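# Pull the spring-loaded release handle out and hold it

## Task

Draw the release handle out to the end of its travel against the spring's pull, and finish with the gripper still holding it there without movement.

## Robot and tools

Robot: two Kinova Gen3 seven-joint arms, named left_arm and right_arm, each with a Robotiq 2F-85 two-finger gripper and a wrist camera (cam_left_wrist, cam_right_wrist, each 896x504 pixels, images returned in that order). The names are labels only; they do not match the sides of an image. left_arm's base is at (+0.003, +0.290, 0) m and right_arm's at (+0.032, -0.289, 0) m.

Frame: one shared scene frame for everything. The origin is on the table top midway between the arms, +z is up, +x points out across the table, and left_arm sits on the +y side. Gripper frame: the fingers extend along the gripper's +z and close along its y. end_effector_position is the point between the pads when shut; closed fingertips reach about 19 mm past it (6 mm when fully open), and the pads move roughly 13 mm further out while closing, so allow that clearance above surfaces.

Row layout (used by execute_actions and move): one flat list of 18 numbers covering both arms, even if only one moves. Order: left x, y, z, qw, qx, qy, qz, left gripper position, left gripper speed, then the same nine for the right arm. x, y, z are an absolute target point in metres in the scene frame; qw, qx, qy, qz are an absolute target orientation, w first. Gripper position runs -1 to +1: +1 fully open (85 mm gap), 0 about 41 mm, about -0.8 pads touching, -1 closes until blocked. Gripper speed runs -1 to +1: about 20 mm/s at -1, 85 at 0, 150 at +1. The finger numbers are commands, so to leave a gripper unchanged repeat its previous two numbers; an arm that should stay still gets its last reported pose repeated exactly, quaternion included, and to hold an orientation keep sending the same quaternion rather than copying a drifted reported one.

execute_actions(actions): a list of actions, each a list of up to 15 rows; each row lasts one 1/30 s step and a short action repeats its final row to fill 15 steps. An empty list just returns state and images. Any target more than 0.6 m from the gripper's current position along any of its own axes gets the action refused for both arms; a malformed action, or a first action failing that check against the last reported state, means nothing runs. Each step the controller clips the commanded pose to within 70 mm and 16 degrees of the measured pose, favouring position over orientation, so far targets take several actions and must be re-sent.

move(target, speed, blocking): target is one 18-number row of absolute poses. The gripper follows a straight line there, all arms finishing together, over 0.5 to 10 s (cut off at 10 s). speed is the path's top speed in m/s, 0.002 to 0.5, default 0.25; rotation is capped at twice that in rad/s. Finger numbers are applied at the start. Paths ignore obstacles and the other arm; the gripper lags, wanders, and may exceed speed near full extension. Faster contact hits harder, and aiming beyond a contact presses harder. blocking=false returns after 0.5 s while motion continues; until an ending is reported, other moves and execute_actions are rejected, so use wait or stop first.

wait(seconds): 0 to 10; lets the scene run with the last commands held, returning early if a running move ends. stop(): brakes a running move to rest (needs room; the fingers keep going). zoom_image(camera, region): enlarges [x0, y0, x1, y1] pixels of that camera's latest image, at most 504x504. read_manual(section): only "licences"; moves nothing. finished_scene(scene): pass the current scene's number; it ends the scene irreversibly after the last command has been held, and the result reports success. Replying without a tool call also ends things.

Results: a state line gives each gripper's position and quaternion (printed position can be off, especially at long reach). "Hand target" is the pose the controller now drives toward. position_measured_pct is about 50 minus 50 times the finger position, 0 when fully open; fingers halted below about 90 are holding or blocked, around 90 or more means the pads met on nothing or something very thin. Action calls list step positions; HELD with an arm label means that arm's row was partly held back. "pose unreachable" means the clearance check altered or blocked that arm's command. move adds a "move:" line: the ending (done, off_target, moving, held, fault; if one arm is named, the other finished) plus limits (paced = pose clipped; held = some steps blocked, after which the arm may jump faster than speed) and each gripper's distance from its target.

Gripping: set position -1 and keep sending it. For a softer grip, open, then close only a bit narrower than the object. Release by sending a wider position. Stopped fingers stay put until the number changes by 0.01 or more, but re-close on their own if the object yields or slips. Grip force is about 190 to 235 N per pad.

Avoid: collisions or hard pressing between the arms; slams, hard hits, very strong pushes, slips and drops. Joint load limits are 51.3 N m (first four joints) and 32.3 N m (wrist joints), including held weight; reaching one stops that arm for 10 s and skips the rest of the call. Holding load heats motors: a MOTOR HOT line appears from 60 °C, and at 75 °C an OVER-TEMPERATURE FAULT lets the arm sag. Joints are speed and acceleration limited and may still be short of a big target when a result arrives. For this task, grasp the handle firmly, pull slowly along its travel, stop at the end stop without yanking, and keep commanding that held pose so it stays out.

Each tool is called after "Call:" in YAML: its name, and indented under it one key for each argument.

## Session

Call:
execute_actions:
  actions: []

Scene clock: 0.00 s.
left_arm: end_effector_position=(+0.4192, -0.0326, +0.3491) position_measured_pct=0.0 end_effector_quat_wxyz=(+0.064, +0.496, +0.812, -0.302) | right_arm: end_effector_position=(+0.3965, -0.7393, +0.2163) position_measured_pct=0.0 end_effector_quat_wxyz=(-0.154, +0.970, -0.161, +0.099)
Joint positions: left_arm=[0.323 0.478 0.235 1.295 0.528 1.416 0.705] | right_arm=[ 0.722  0.834  0.492  1.022 -0.685  1.55  -0.615]
Joint velocities: left_arm=[ 0.     0.    -0.001 -0.002 -0.001  0.001  0.   ] | right_arm=[-0.001  0.001 -0.     0.    -0.     0.001  0.   ]
Motor temperatures (°C, as the motors report them): left_arm=[26 29 24 25 35 41 35] | right_arm=[31 26 25 26 32 36 41]
Hand target (left_arm): +0.419, -0.033, +0.349; +0.064, +0.496, +0.812, -0.302
Hand target (right_arm): +0.397, -0.739, +0.216; -0.154, +0.970, -0.161, +0.099

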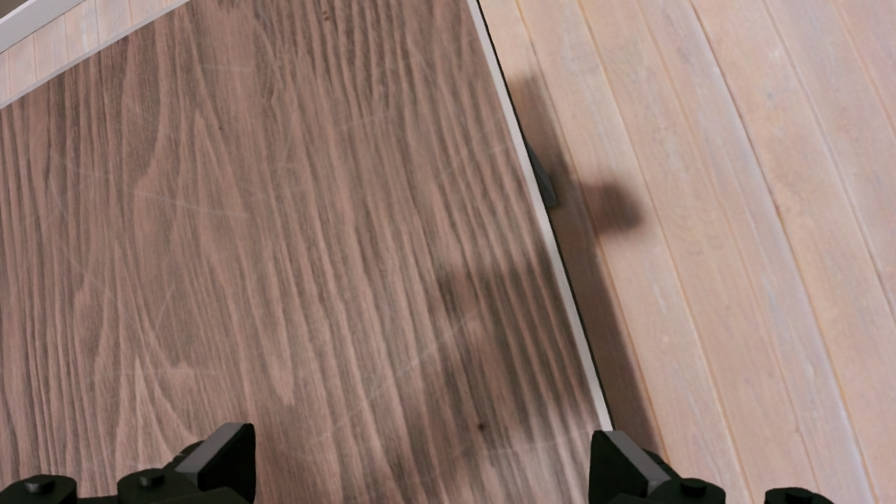

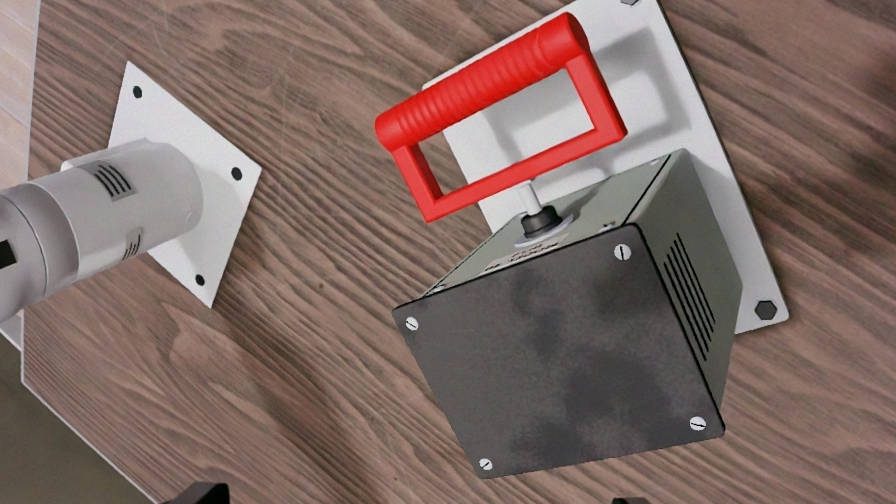

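Call:
move:
  target: [0.30, -0.04, 0.30, 0, 0.914, 0.405, 0, 1, 0, 0.3965, -0.7393, 0.2163, -0.154, 0.970, -0.161, 0.099, 1, 0]
  speed: 0.3

Scene clock: 38.60 s.
left_arm: end_effector_position=(+0.3004, -0.0399, +0.2997) position_measured_pct=0.0 end_effector_quat_wxyz=(+0.000, +0.914, +0.406, -0.001) | right_arm: end_effector_position=(+0.3965, -0.7393, +0.2163) position_measured_pct=0.0 end_effector_quat_wxyz=(-0.154, +0.970, -0.161, +0.099)
Joint positions: left_arm=[ 0.714  0.347  0.394  1.478 -0.133  1.343  0.174] | right_arm=[ 0.722  0.834  0.492  1.022 -0.685  1.55  -0.615]
Joint velocities: left_arm=[ 0.003 -0.002  0.003  0.002 -0.002 -0.001  0.001] | right_arm=[-0.001 -0.    -0.     0.     0.    -0.001 -0.   ]
Motor temperatures (°C, as the motors report them): left_arm=[26 30 24 25 35 41 35] | right_arm=[31 27 25 26 33 36 41]
Hand target (left_arm): +0.300, -0.040, +0.300; +0.000, +0.914, +0.406, -0.001
Hand target (right_arm): +0.396, -0.739, +0.216; -0.154, +0.970, -0.161, +0.099
Off the commanded pose (left_arm): 0.001 m, 0 deg.
Off the commanded pose (right_arm): 0.000 m, 0 deg.
move: done

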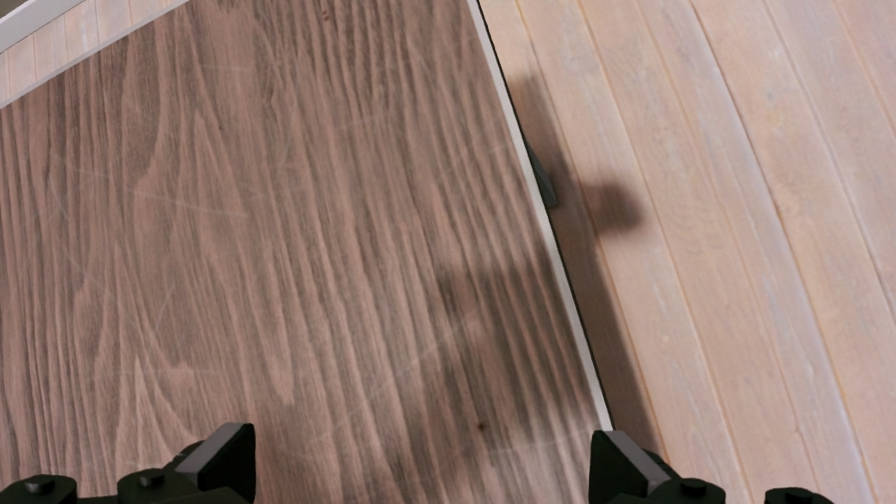

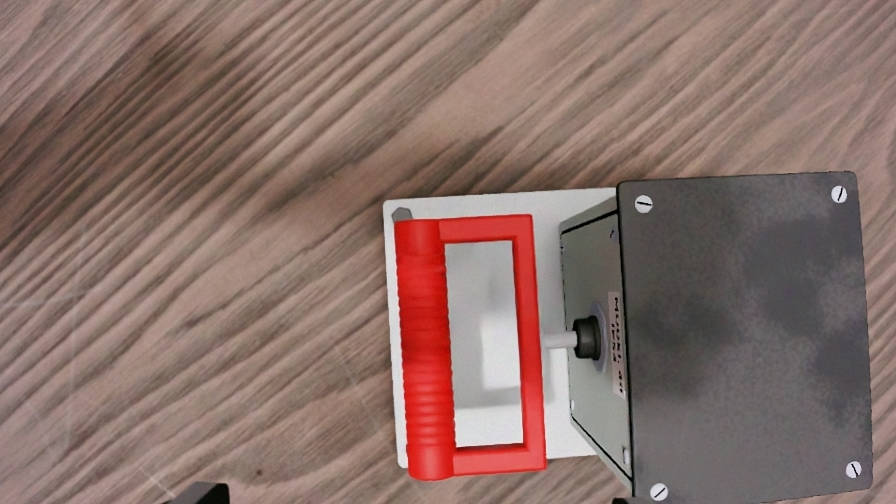

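Call:
move:
  target: [0.305, -0.034, 0.22, 0, 0.914, 0.405, 0, 1, 0, 0.3965, -0.7393, 0.2163, -0.154, 0.970, -0.161, 0.099, 1, 0]
  speed: 0.2

Scene clock: 54.03 s.
left_arm: end_effector_position=(+0.3054, -0.0343, +0.2200) position_measured_pct=0.0 end_effector_quat_wxyz=(+0.000, +0.914, +0.405, +0.000) | right_arm: end_effector_position=(+0.3965, -0.7393, +0.2163) position_measured_pct=0.0 end_effector_quat_wxyz=(-0.154, +0.970, -0.161, +0.099)
Joint positions: left_arm=[ 0.712  0.413  0.373  1.653 -0.164  1.106  0.185] | right_arm=[ 0.722  0.834  0.492  1.022 -0.685  1.55  -0.615]
Joint velocities: left_arm=[ 0.     0.002 -0.001  0.     0.    -0.001  0.   ] | right_arm=[-0.001  0.001 -0.     0.     0.     0.001 -0.   ]
Motor temperatures (°C, as the motors report them): left_arm=[26 30 24 25 35 41 35] | right_arm=[31 27 25 26 33 36 41]
Hand target (left_arm): +0.305, -0.034, +0.220; -0.000, +0.914, +0.405, +0.000
Hand target (right_arm): +0.397, -0.739, +0.216; -0.154, +0.970, -0.161, +0.099
Off the commanded pose (left_arm): 0.001 m, 0 deg.
Off the commanded pose (right_arm): 0.000 m, 0 deg.
move: done

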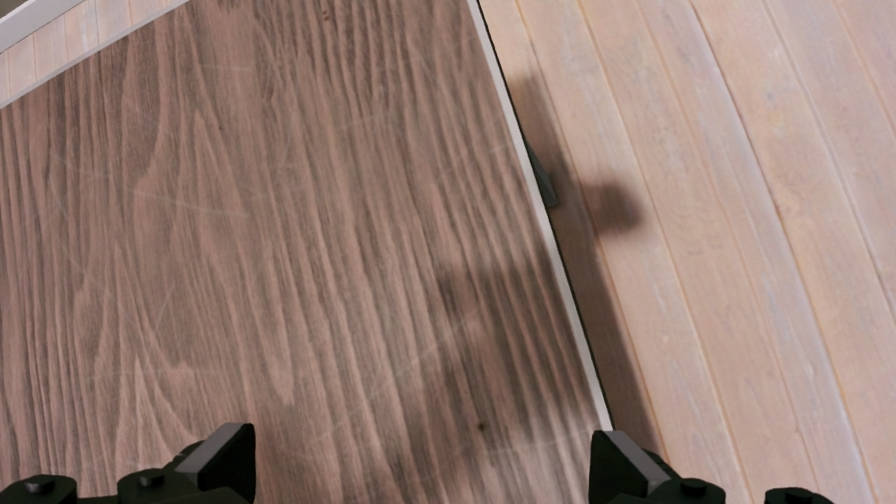

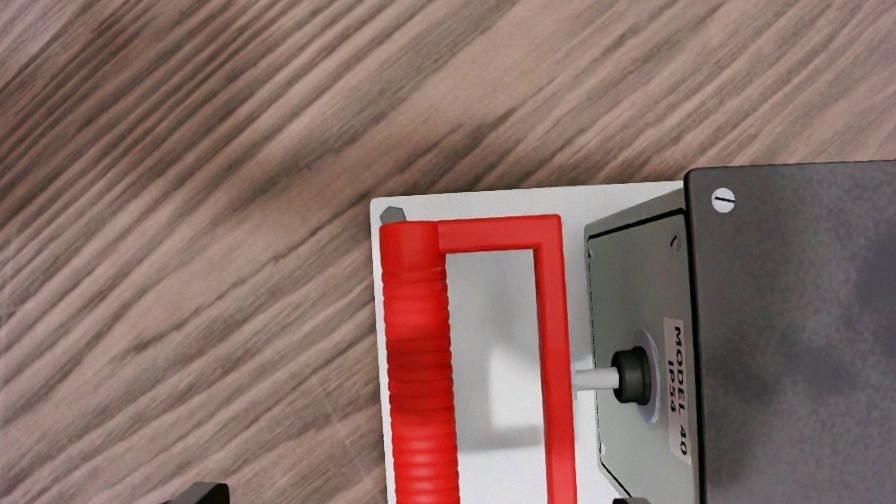

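Call:
move:
  target: [0.312, -0.020, 0.155, 0, 0.914, 0.405, 0, 0.2, 0.5, 0.3965, -0.7393, 0.2163, -0.154, 0.970, -0.161, 0.099, 1, 0]
  speed: 0.15

Scene clock: 73.63 s.
left_arm: end_effector_position=(+0.3124, -0.0202, +0.1551) position_measured_pct=40.1 end_effector_quat_wxyz=(+0.000, +0.914, +0.405, +0.000) | right_arm: end_effector_position=(+0.3965, -0.7393, +0.2163) position_measured_pct=0.0 end_effector_quat_wxyz=(-0.154, +0.970, -0.161, +0.099)
Joint positions: left_arm=[ 0.699  0.487  0.344  1.777 -0.201  0.912  0.185] | right_arm=[ 0.722  0.834  0.492  1.022 -0.685  1.55  -0.615]
Joint velocities: left_arm=[ 0.     0.005  0.001  0.002 -0.002 -0.001 -0.   ] | right_arm=[-0.     0.     0.001 -0.001 -0.     0.    -0.   ]
Motor temperatures (°C, as the motors report them): left_arm=[26 30 24 25 35 41 35] | right_arm=[31 28 25 26 33 36 41]
Hand target (left_arm): +0.312, -0.020, +0.155; -0.000, +0.914, +0.405, +0.000
Hand target (right_arm): +0.397, -0.739, +0.216; -0.154, +0.970, -0.161, +0.099
Off the commanded pose (left_arm): 0.000 m, 0 deg.
Off the commanded pose (right_arm): 0.000 m, 0 deg.
move: done

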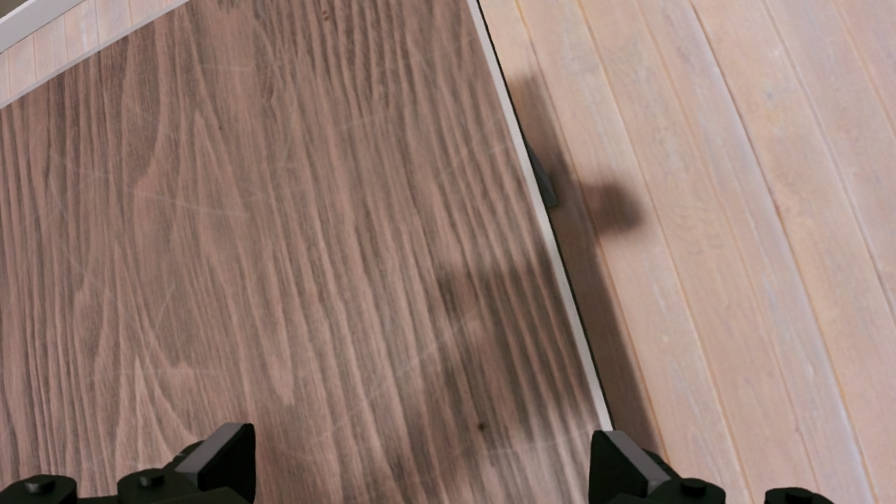

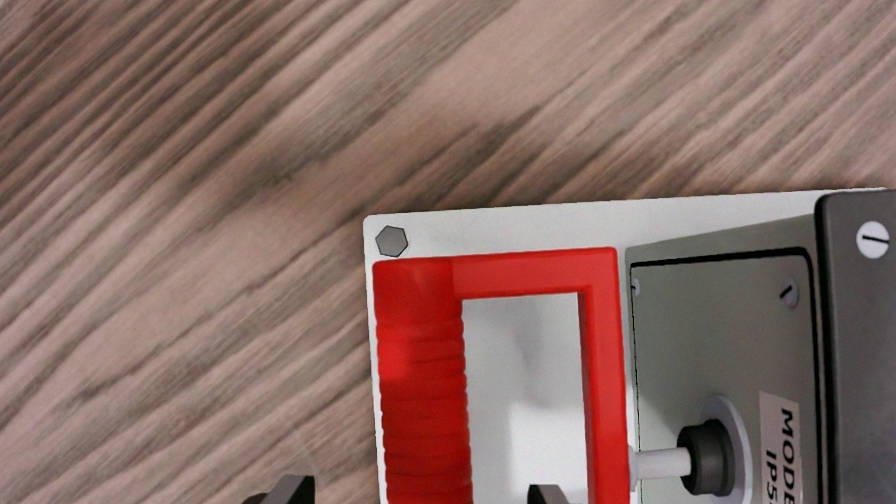

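Call:
move:
  target: [0.312, -0.020, 0.093, 0, 0.914, 0.405, 0, 0.2, 0.5, 0.3965, -0.7393, 0.2163, -0.154, 0.970, -0.161, 0.099, 1, 0]
  speed: 0.08

Call:
move:
  target: [0.312, -0.020, 0.093, 0, 0.914, 0.405, 0, -1, 0.3, 0.3965, -0.7393, 0.2163, -0.154, 0.970, -0.161, 0.099, 1, 0]
  speed: 0.08

Scene clock: 92.10 s.
left_arm: end_effector_position=(+0.3124, -0.0202, +0.0931) position_measured_pct=40.1 end_effector_quat_wxyz=(+0.000, +0.914, +0.405, +0.000) | right_arm: end_effector_position=(+0.3965, -0.7393, +0.2163) position_measured_pct=0.0 end_effector_quat_wxyz=(-0.154, +0.970, -0.161, +0.099)
Joint positions: left_arm=[ 0.73   0.59   0.304  1.848 -0.25   0.74   0.227] | right_arm=[ 0.722  0.834  0.492  1.022 -0.685  1.55  -0.615]
Joint velocities: left_arm=[ 0.002  0.005  0.002  0.    -0.002 -0.001  0.   ] | right_arm=[ 0.     0.    -0.    -0.001  0.     0.001 -0.   ]
Motor temperatures (°C, as the motors report them): left_arm=[26 31 24 25 35 41 35] | right_arm=[31 28 25 26 33 36 41]
Hand target (left_arm): +0.312, -0.020, +0.093; +0.000, +0.914, +0.405, -0.000
Hand target (right_arm): +0.397, -0.739, +0.216; -0.154, +0.970, -0.161, +0.099
Off the commanded pose (left_arm): 0.000 m, 0 deg.
Off the commanded pose (right_arm): 0.000 m, 0 deg.
move: done

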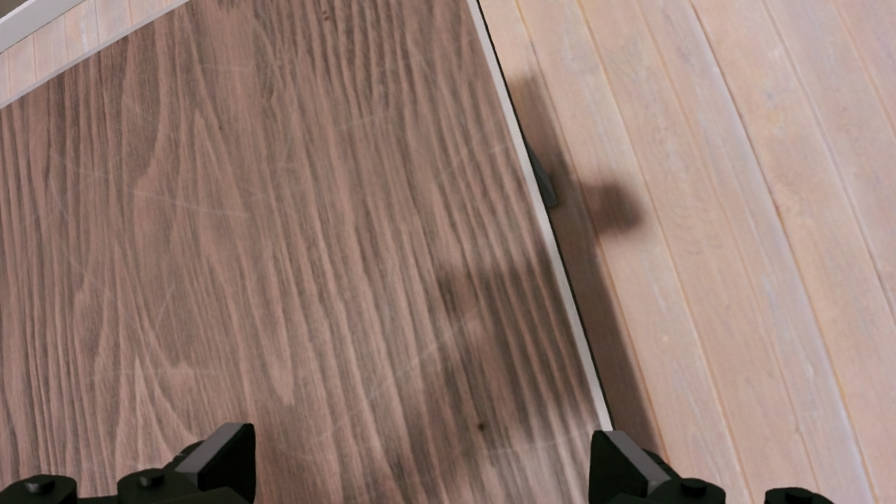

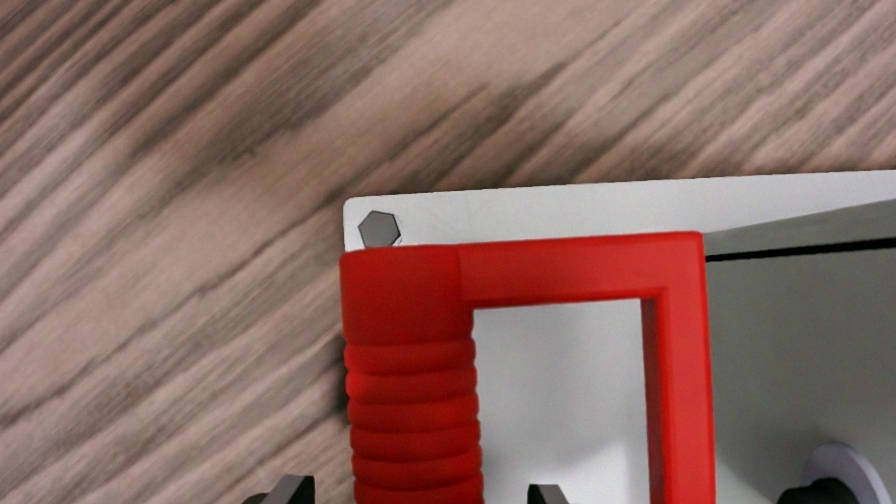

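Scene clock: 92.80 s.
left_arm: end_effector_position=(+0.3139, -0.0210, +0.0936) position_measured_pct=68.7 end_effector_quat_wxyz=(+0.002, +0.913, +0.408, +0.000) | right_arm: end_effector_position=(+0.3965, -0.7393, +0.2163) position_measured_pct=0.0 end_effector_quat_wxyz=(-0.154, +0.970, -0.161, +0.099)
Joint positions: left_arm=[ 0.729  0.59   0.304  1.847 -0.248  0.737  0.23 ] | right_arm=[ 0.722  0.834  0.492  1.022 -0.685  1.55  -0.615]
Joint velocities: left_arm=[-0.001  0.001 -0.    -0.001 -0.    -0.003  0.   ] | right_arm=[ 0.     0.     0.     0.    -0.    -0.001 -0.   ]
Motor temperatures (°C, as the motors report them): left_arm=[26 31 24 25 35 41 35] | right_arm=[31 28 25 26 33 36 41]
Hand target (left_arm): +0.312, -0.020, +0.093; +0.000, +0.914, +0.405, +0.000
Hand target (right_arm): +0.397, -0.739, +0.216; -0.154, +0.970, -0.161, +0.099
Off the commanded pose (left_arm): 0.002 m, 1 deg.
Off the commanded pose (right_arm): 0.000 m, 0 deg.
move: done

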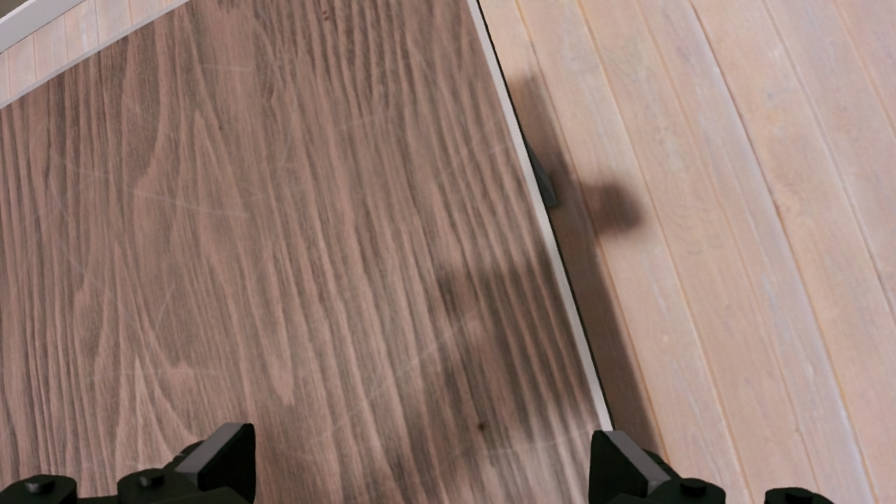

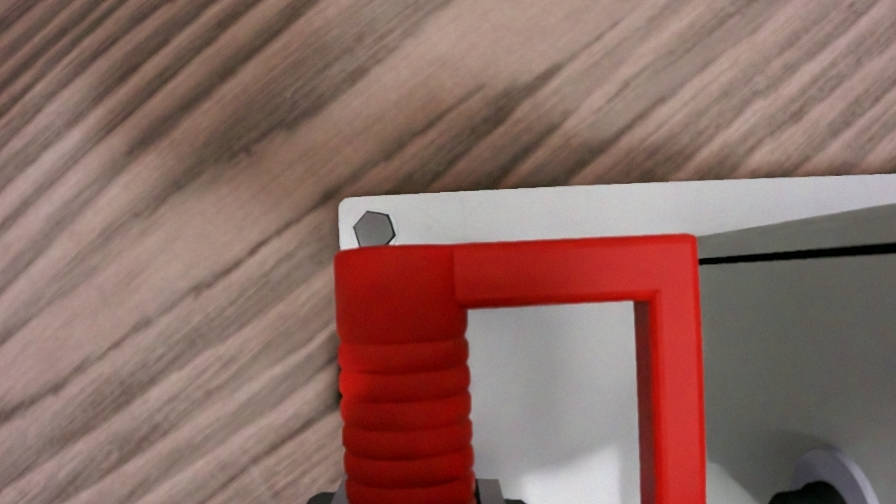

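Call:
move:
  target: [0.284, 0.0057, 0.0935, 0, 0.913, 0.408, 0, -1, 0.3, 0.3965, -0.7393, 0.2163, -0.154, 0.970, -0.161, 0.099, 1, 0]
  speed: 0.06

Scene clock: 104.87 s.
left_arm: end_effector_position=(+0.2862, +0.0001, +0.0935) position_measured_pct=68.7 end_effector_quat_wxyz=(+0.006, +0.912, +0.410, -0.001) | right_arm: end_effector_position=(+0.3965, -0.7393, +0.2163) position_measured_pct=0.0 end_effector_quat_wxyz=(-0.154, +0.970, -0.161, +0.099)
Joint positions: left_arm=[ 0.721  0.53   0.306  1.969 -0.24   0.665  0.24 ] | right_arm=[ 0.722  0.834  0.492  1.022 -0.685  1.55  -0.615]
Joint velocities: left_arm=[ 0.001 -0.002 -0.     0.003  0.002 -0.001 -0.001] | right_arm=[ 0.001 -0.    -0.001  0.001 -0.    -0.    -0.   ]
Motor temperatures (°C, as the motors report them): left_arm=[26 31 24 25 35 41 35] | right_arm=[31 28 25 26 33 36 41]
Hand target (left_arm): +0.284, +0.006, +0.093; -0.000, +0.913, +0.408, +0.000
Hand target (right_arm): +0.397, -0.739, +0.216; -0.154, +0.970, -0.161, +0.099
Off the commanded pose (left_arm): 0.006 m, 1 deg.
Off the commanded pose (right_arm): 0.000 m, 0 deg.
move: off_target (left_arm)

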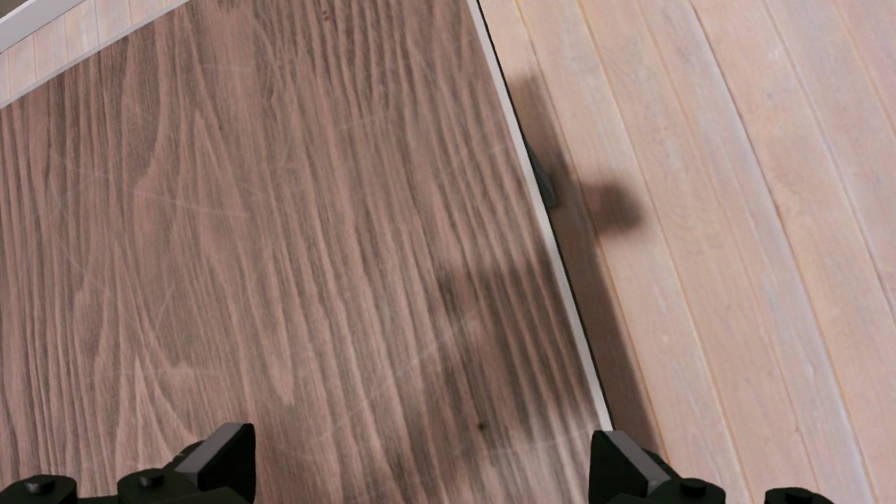

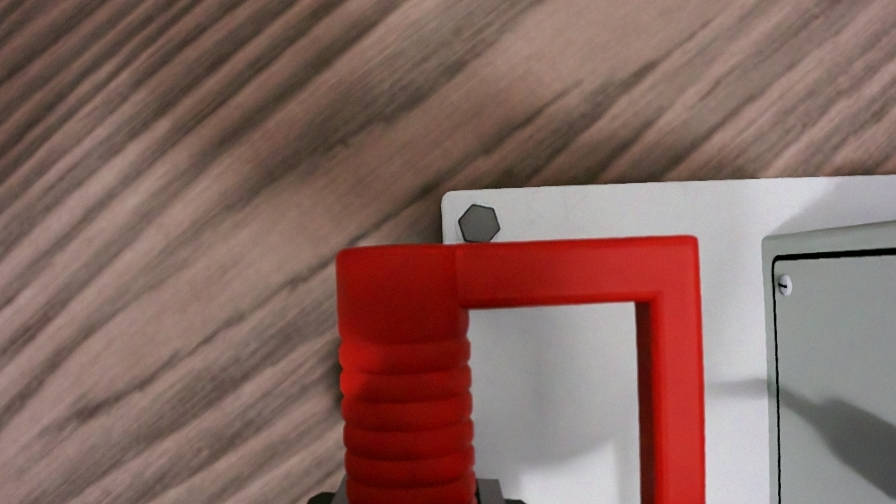

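Call:
move:
  target: [0.2586, 0.0217, 0.0935, 0, 0.912, 0.410, 0, -1, 0.3, 0.3965, -0.7393, 0.2163, -0.154, 0.970, -0.161, 0.099, 1, 0]
  speed: 0.06

Scene clock: 110.50 s.
left_arm: end_effector_position=(+0.2655, +0.0150, +0.0935) position_measured_pct=68.7 end_effector_quat_wxyz=(+0.010, +0.911, +0.413, +0.002) | right_arm: end_effector_position=(+0.3965, -0.7393, +0.2163) position_measured_pct=0.0 end_effector_quat_wxyz=(-0.154, +0.970, -0.161, +0.099)
Joint positions: left_arm=[ 0.725  0.485  0.302  2.058 -0.238  0.611  0.26 ] | right_arm=[ 0.722  0.834  0.492  1.022 -0.685  1.55  -0.615]
Joint velocities: left_arm=[-0.    -0.001  0.     0.004 -0.001 -0.004  0.   ] | right_arm=[-0.001  0.     0.     0.     0.     0.001 -0.   ]
Motor temperatures (°C, as the motors report them): left_arm=[26 31 24 25 35 41 35] | right_arm=[31 28 25 26 33 36 41]
Hand target (left_arm): +0.259, +0.022, +0.093; +0.000, +0.912, +0.410, +0.000
Hand target (right_arm): +0.397, -0.739, +0.216; -0.154, +0.970, -0.161, +0.099
Off the commanded pose (left_arm): 0.010 m, 1 deg.
Off the commanded pose (right_arm): 0.000 m, 0 deg.
move: off_target (left_arm)

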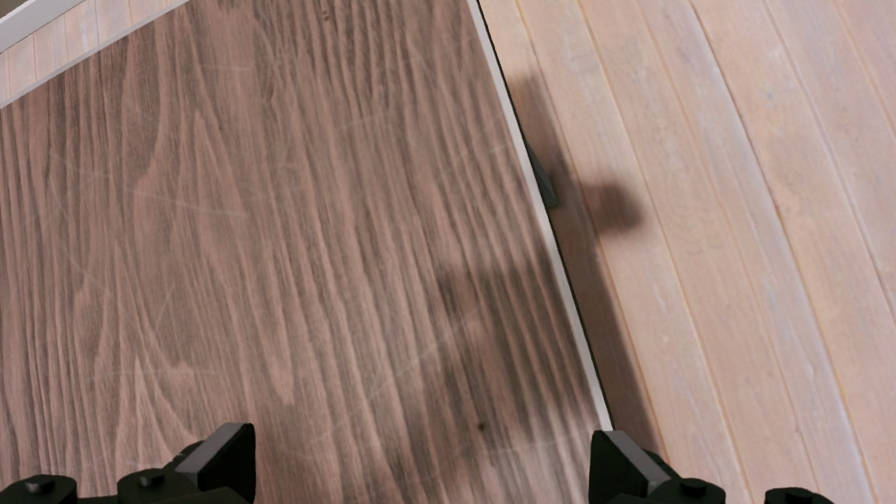

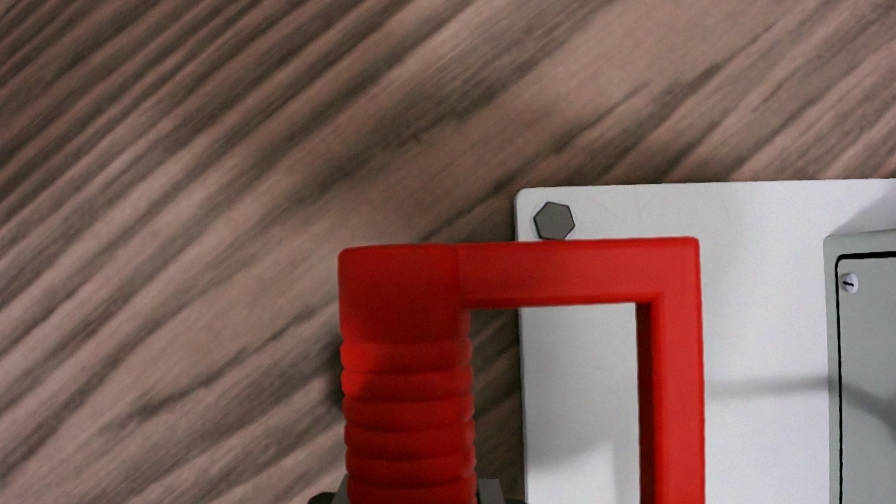

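Call:
move:
  target: [0.2379, 0.036, 0.0935, 0, 0.912, 0.410, 0, -1, 0.3, 0.3965, -0.7393, 0.2163, -0.154, 0.970, -0.161, 0.099, 1, 0]
  speed: 0.05

Scene clock: 117.90 s.
left_arm: end_effector_position=(+0.2646, +0.0156, +0.0951) position_measured_pct=69.0 end_effector_quat_wxyz=(+0.032, +0.908, +0.418, +0.009) | right_arm: end_effector_position=(+0.3965, -0.7393, +0.2163) position_measured_pct=0.0 end_effector_quat_wxyz=(-0.154, +0.970, -0.161, +0.099)
Joint positions: left_arm=[ 0.722  0.458  0.297  2.106 -0.241  0.542  0.273] | right_arm=[ 0.722  0.834  0.492  1.022 -0.685  1.55  -0.615]
Joint velocities: left_arm=[-0.002 -0.001  0.002  0.    -0.003 -0.     0.002] | right_arm=[-0.    -0.001 -0.001 -0.     0.    -0.002  0.   ]
Motor temperatures (°C, as the motors report them): left_arm=[26 31 24 25 35 41 35] | right_arm=[31 28 25 27 33 36 41]
Hand target (left_arm): +0.239, +0.036, +0.093; -0.000, +0.912, +0.410, +0.000
Hand target (right_arm): +0.397, -0.739, +0.216; -0.154, +0.970, -0.161, +0.099
Off the commanded pose (left_arm): 0.034 m, 4 deg.
Off the commanded pose (right_arm): 0.000 m, 0 deg.
move: off_target (left_arm)

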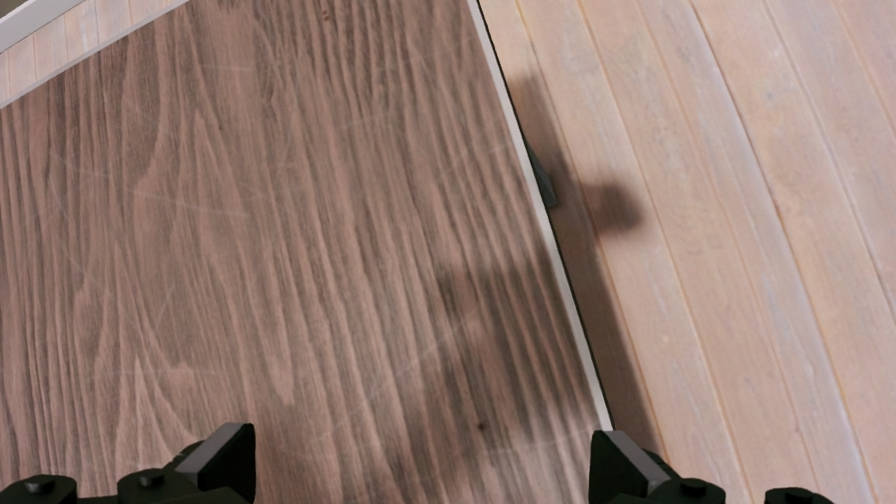

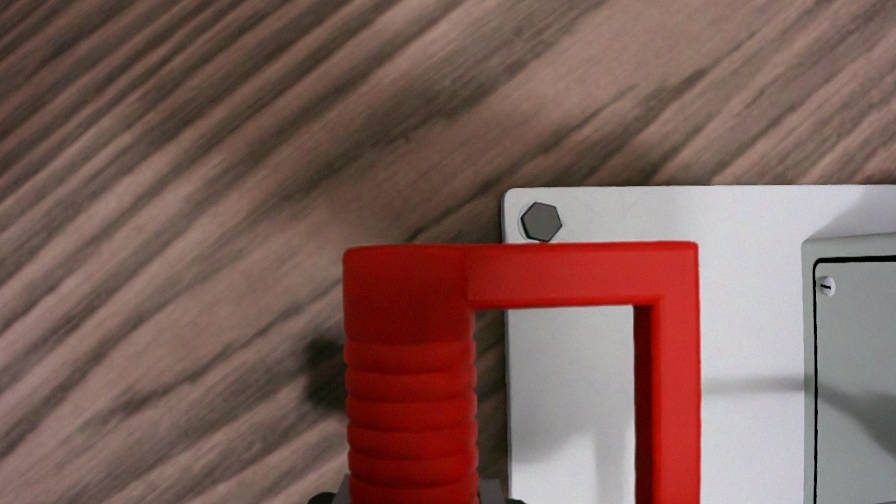

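Call:
execute_actions:
  actions:
    - [[0.2405,0.0348,0.0935,0,0.912,0.410,0,-1,0.3,0.3965,-0.7393,0.2163,-0.154,0.970,-0.161,0.099,1,0],[0.242,0.0336,0.0935,0,0.912,0.410,0,-1,0.3,0.3965,-0.7393,0.2163,-0.154,0.970,-0.161,0.099,1,0],[0.2435,0.0324,0.0935,0,0.912,0.410,0,-1,0.3,0.3965,-0.7393,0.2163,-0.154,0.970,-0.161,0.099,1,0],[0.245,0.0312,0.0935,0,0.912,0.410,0,-1,0.3,0.3965,-0.7393,0.2163,-0.154,0.970,-0.161,0.099,1,0],[0.2465,0.030,0.0935,0,0.912,0.410,0,-1,0.3,0.3965,-0.7393,0.2163,-0.154,0.970,-0.161,0.099,1,0],[0.248,0.0288,0.0935,0,0.912,0.410,0,-1,0.3,0.3965,-0.7393,0.2163,-0.154,0.970,-0.161,0.099,1,0],[0.2495,0.0276,0.0935,0,0.912,0.410,0,-1,0.3,0.3965,-0.7393,0.2163,-0.154,0.970,-0.161,0.099,1,0],[0.251,0.0264,0.0935,0,0.912,0.410,0,-1,0.3,0.3965,-0.7393,0.2163,-0.154,0.970,-0.161,0.099,1,0],[0.2525,0.0252,0.0935,0,0.912,0.410,0,-1,0.3,0.3965,-0.7393,0.2163,-0.154,0.970,-0.161,0.099,1,0],[0.2535,0.0243,0.0935,0,0.912,0.410,0,-1,0.3,0.3965,-0.7393,0.2163,-0.154,0.970,-0.161,0.099,1,0]]

Call:
wait:
  seconds: 1

Scene clock: 131.43 s.
left_arm: end_effector_position=(+0.2654, +0.0151, +0.0945) position_measured_pct=69.0 end_effector_quat_wxyz=(+0.015, +0.909, +0.416, +0.004) | right_arm: end_effector_position=(+0.3965, -0.7393, +0.2163) position_measured_pct=0.0 end_effector_quat_wxyz=(-0.154, +0.970, -0.161, +0.099)
Joint positions: left_arm=[ 0.723  0.477  0.302  2.07  -0.239  0.595  0.267] | right_arm=[ 0.722  0.834  0.492  1.022 -0.685  1.55  -0.615]
Joint velocities: left_arm=[ 0.     0.003  0.001 -0.005 -0.002  0.006  0.002] | right_arm=[ 0.001 -0.     0.001  0.     0.     0.     0.   ]
Motor temperatures (°C, as the motors report them): left_arm=[26 31 24 26 35 42 35] | right_arm=[31 28 25 27 33 36 41]
Hand target (left_arm): +0.254, +0.024, +0.093; +0.000, +0.912, +0.410, +0.000
Hand target (right_arm): +0.397, -0.739, +0.216; -0.154, +0.970, -0.161, +0.099
Off the commanded pose (left_arm): 0.015 m, 2 deg.
Off the commanded pose (right_arm): 0.000 m, 0 deg.
Step readings (end_effector_position):
0: left_arm (+0.2646, +0.0156, +0.0951) | right_arm (+0.3965, -0.7393, +0.2163)
1: left_arm (+0.2647, +0.0155, +0.0951) | right_arm (+0.3965, -0.7393, +0.2163)
2: left_arm (+0.2648, +0.0155, +0.0950) | right_arm (+0.3965, -0.7393, +0.2163)
4: left_arm (+0.2649, +0.0153, +0.0949) | right_arm (+0.3965, -0.7393, +0.2163)
8: left_arm (+0.2653, +0.0152, +0.0946) | right_arm (+0.3965, -0.7393, +0.2163)
15: end_effector_position above

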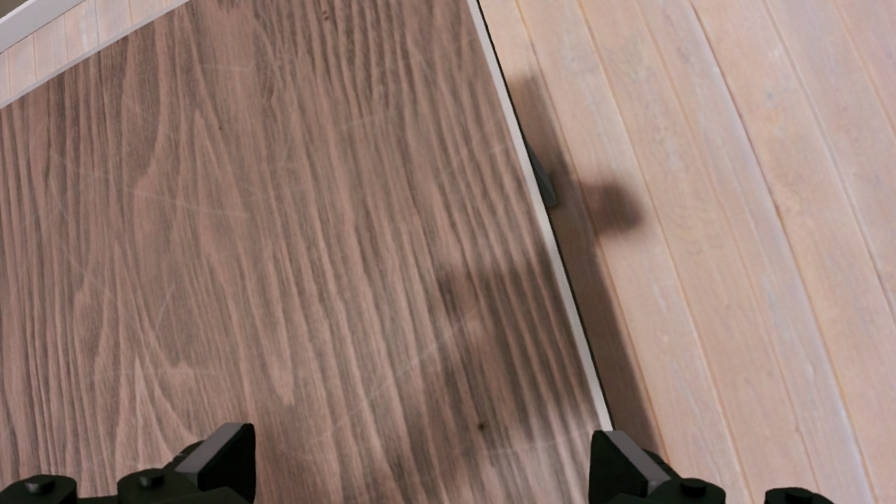

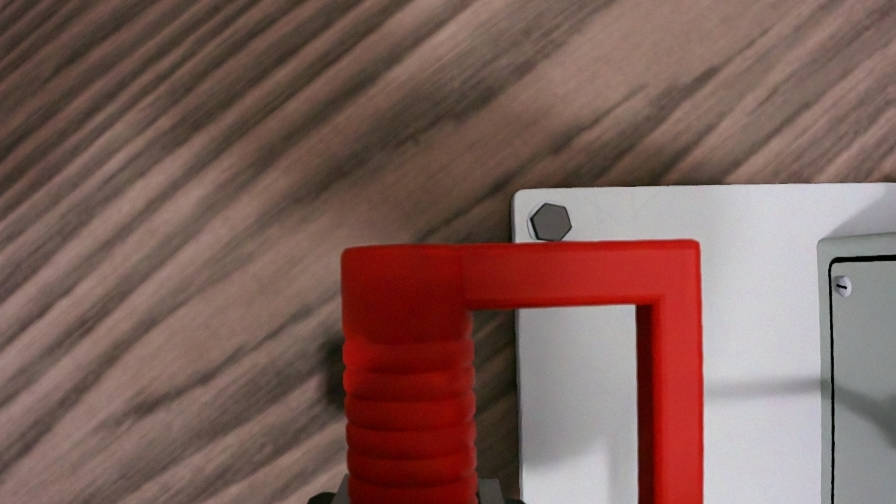

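Scene clock: 132.43 s.
left_arm: end_effector_position=(+0.2654, +0.0151, +0.0945) position_measured_pct=69.0 end_effector_quat_wxyz=(+0.015, +0.909, +0.416, +0.004) | right_arm: end_effector_position=(+0.3965, -0.7393, +0.2163) position_measured_pct=0.0 end_effector_quat_wxyz=(-0.154, +0.970, -0.161, +0.099)
Joint positions: left_arm=[ 0.723  0.477  0.302  2.07  -0.239  0.595  0.268] | right_arm=[ 0.722  0.834  0.492  1.022 -0.685  1.55  -0.615]
Joint velocities: left_arm=[ 0.     0.001 -0.     0.001 -0.001  0.    -0.   ] | right_arm=[ 0.     0.    -0.     0.    -0.     0.002 -0.   ]
Motor temperatures (°C, as the motors report them): left_arm=[26 31 24 26 35 42 35] | right_arm=[31 28 25 27 33 36 41]
Hand target (left_arm): +0.254, +0.024, +0.093; +0.000, +0.912, +0.410, +0.000
Hand target (right_arm): +0.397, -0.739, +0.216; -0.154, +0.970, -0.161, +0.099
Off the commanded pose (left_arm): 0.015 m, 2 deg.
Off the commanded pose (right_arm): 0.000 m, 0 deg.
wait: 1.00 s; at rest by 0.17 s

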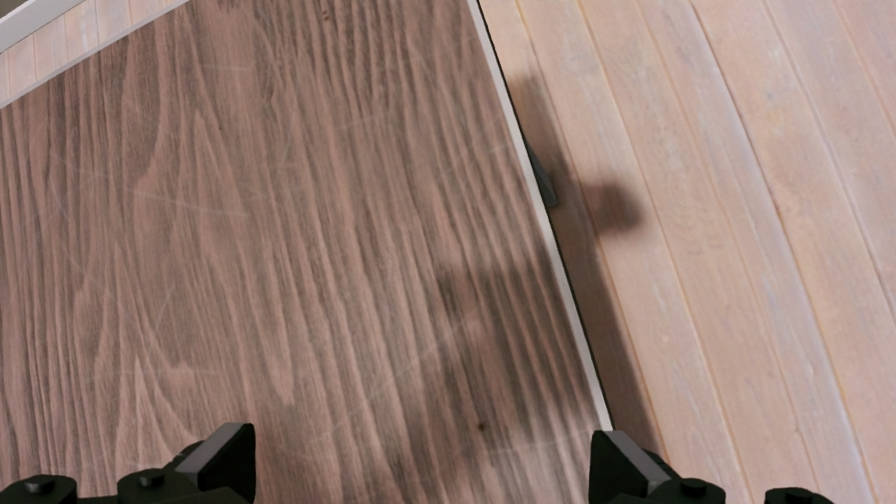

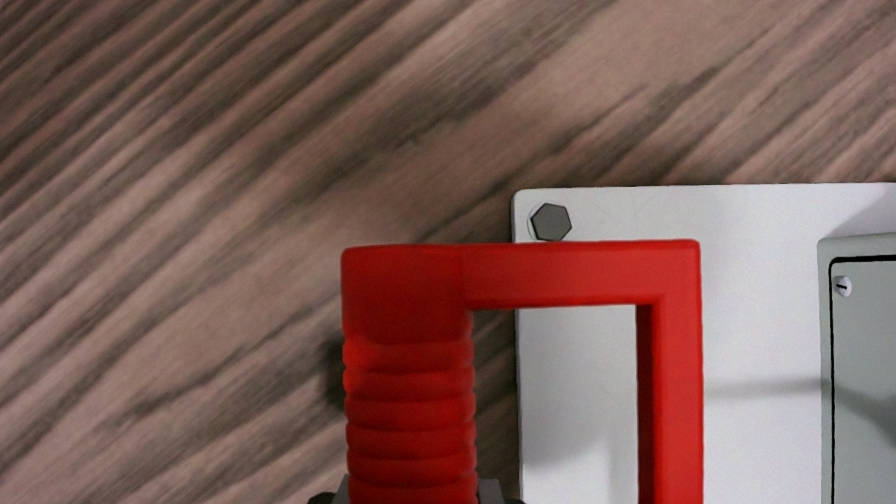

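The handle is held steady at its end stop.

Call:
finished_scene:
  scene: 1

The scene is finished: the task was done.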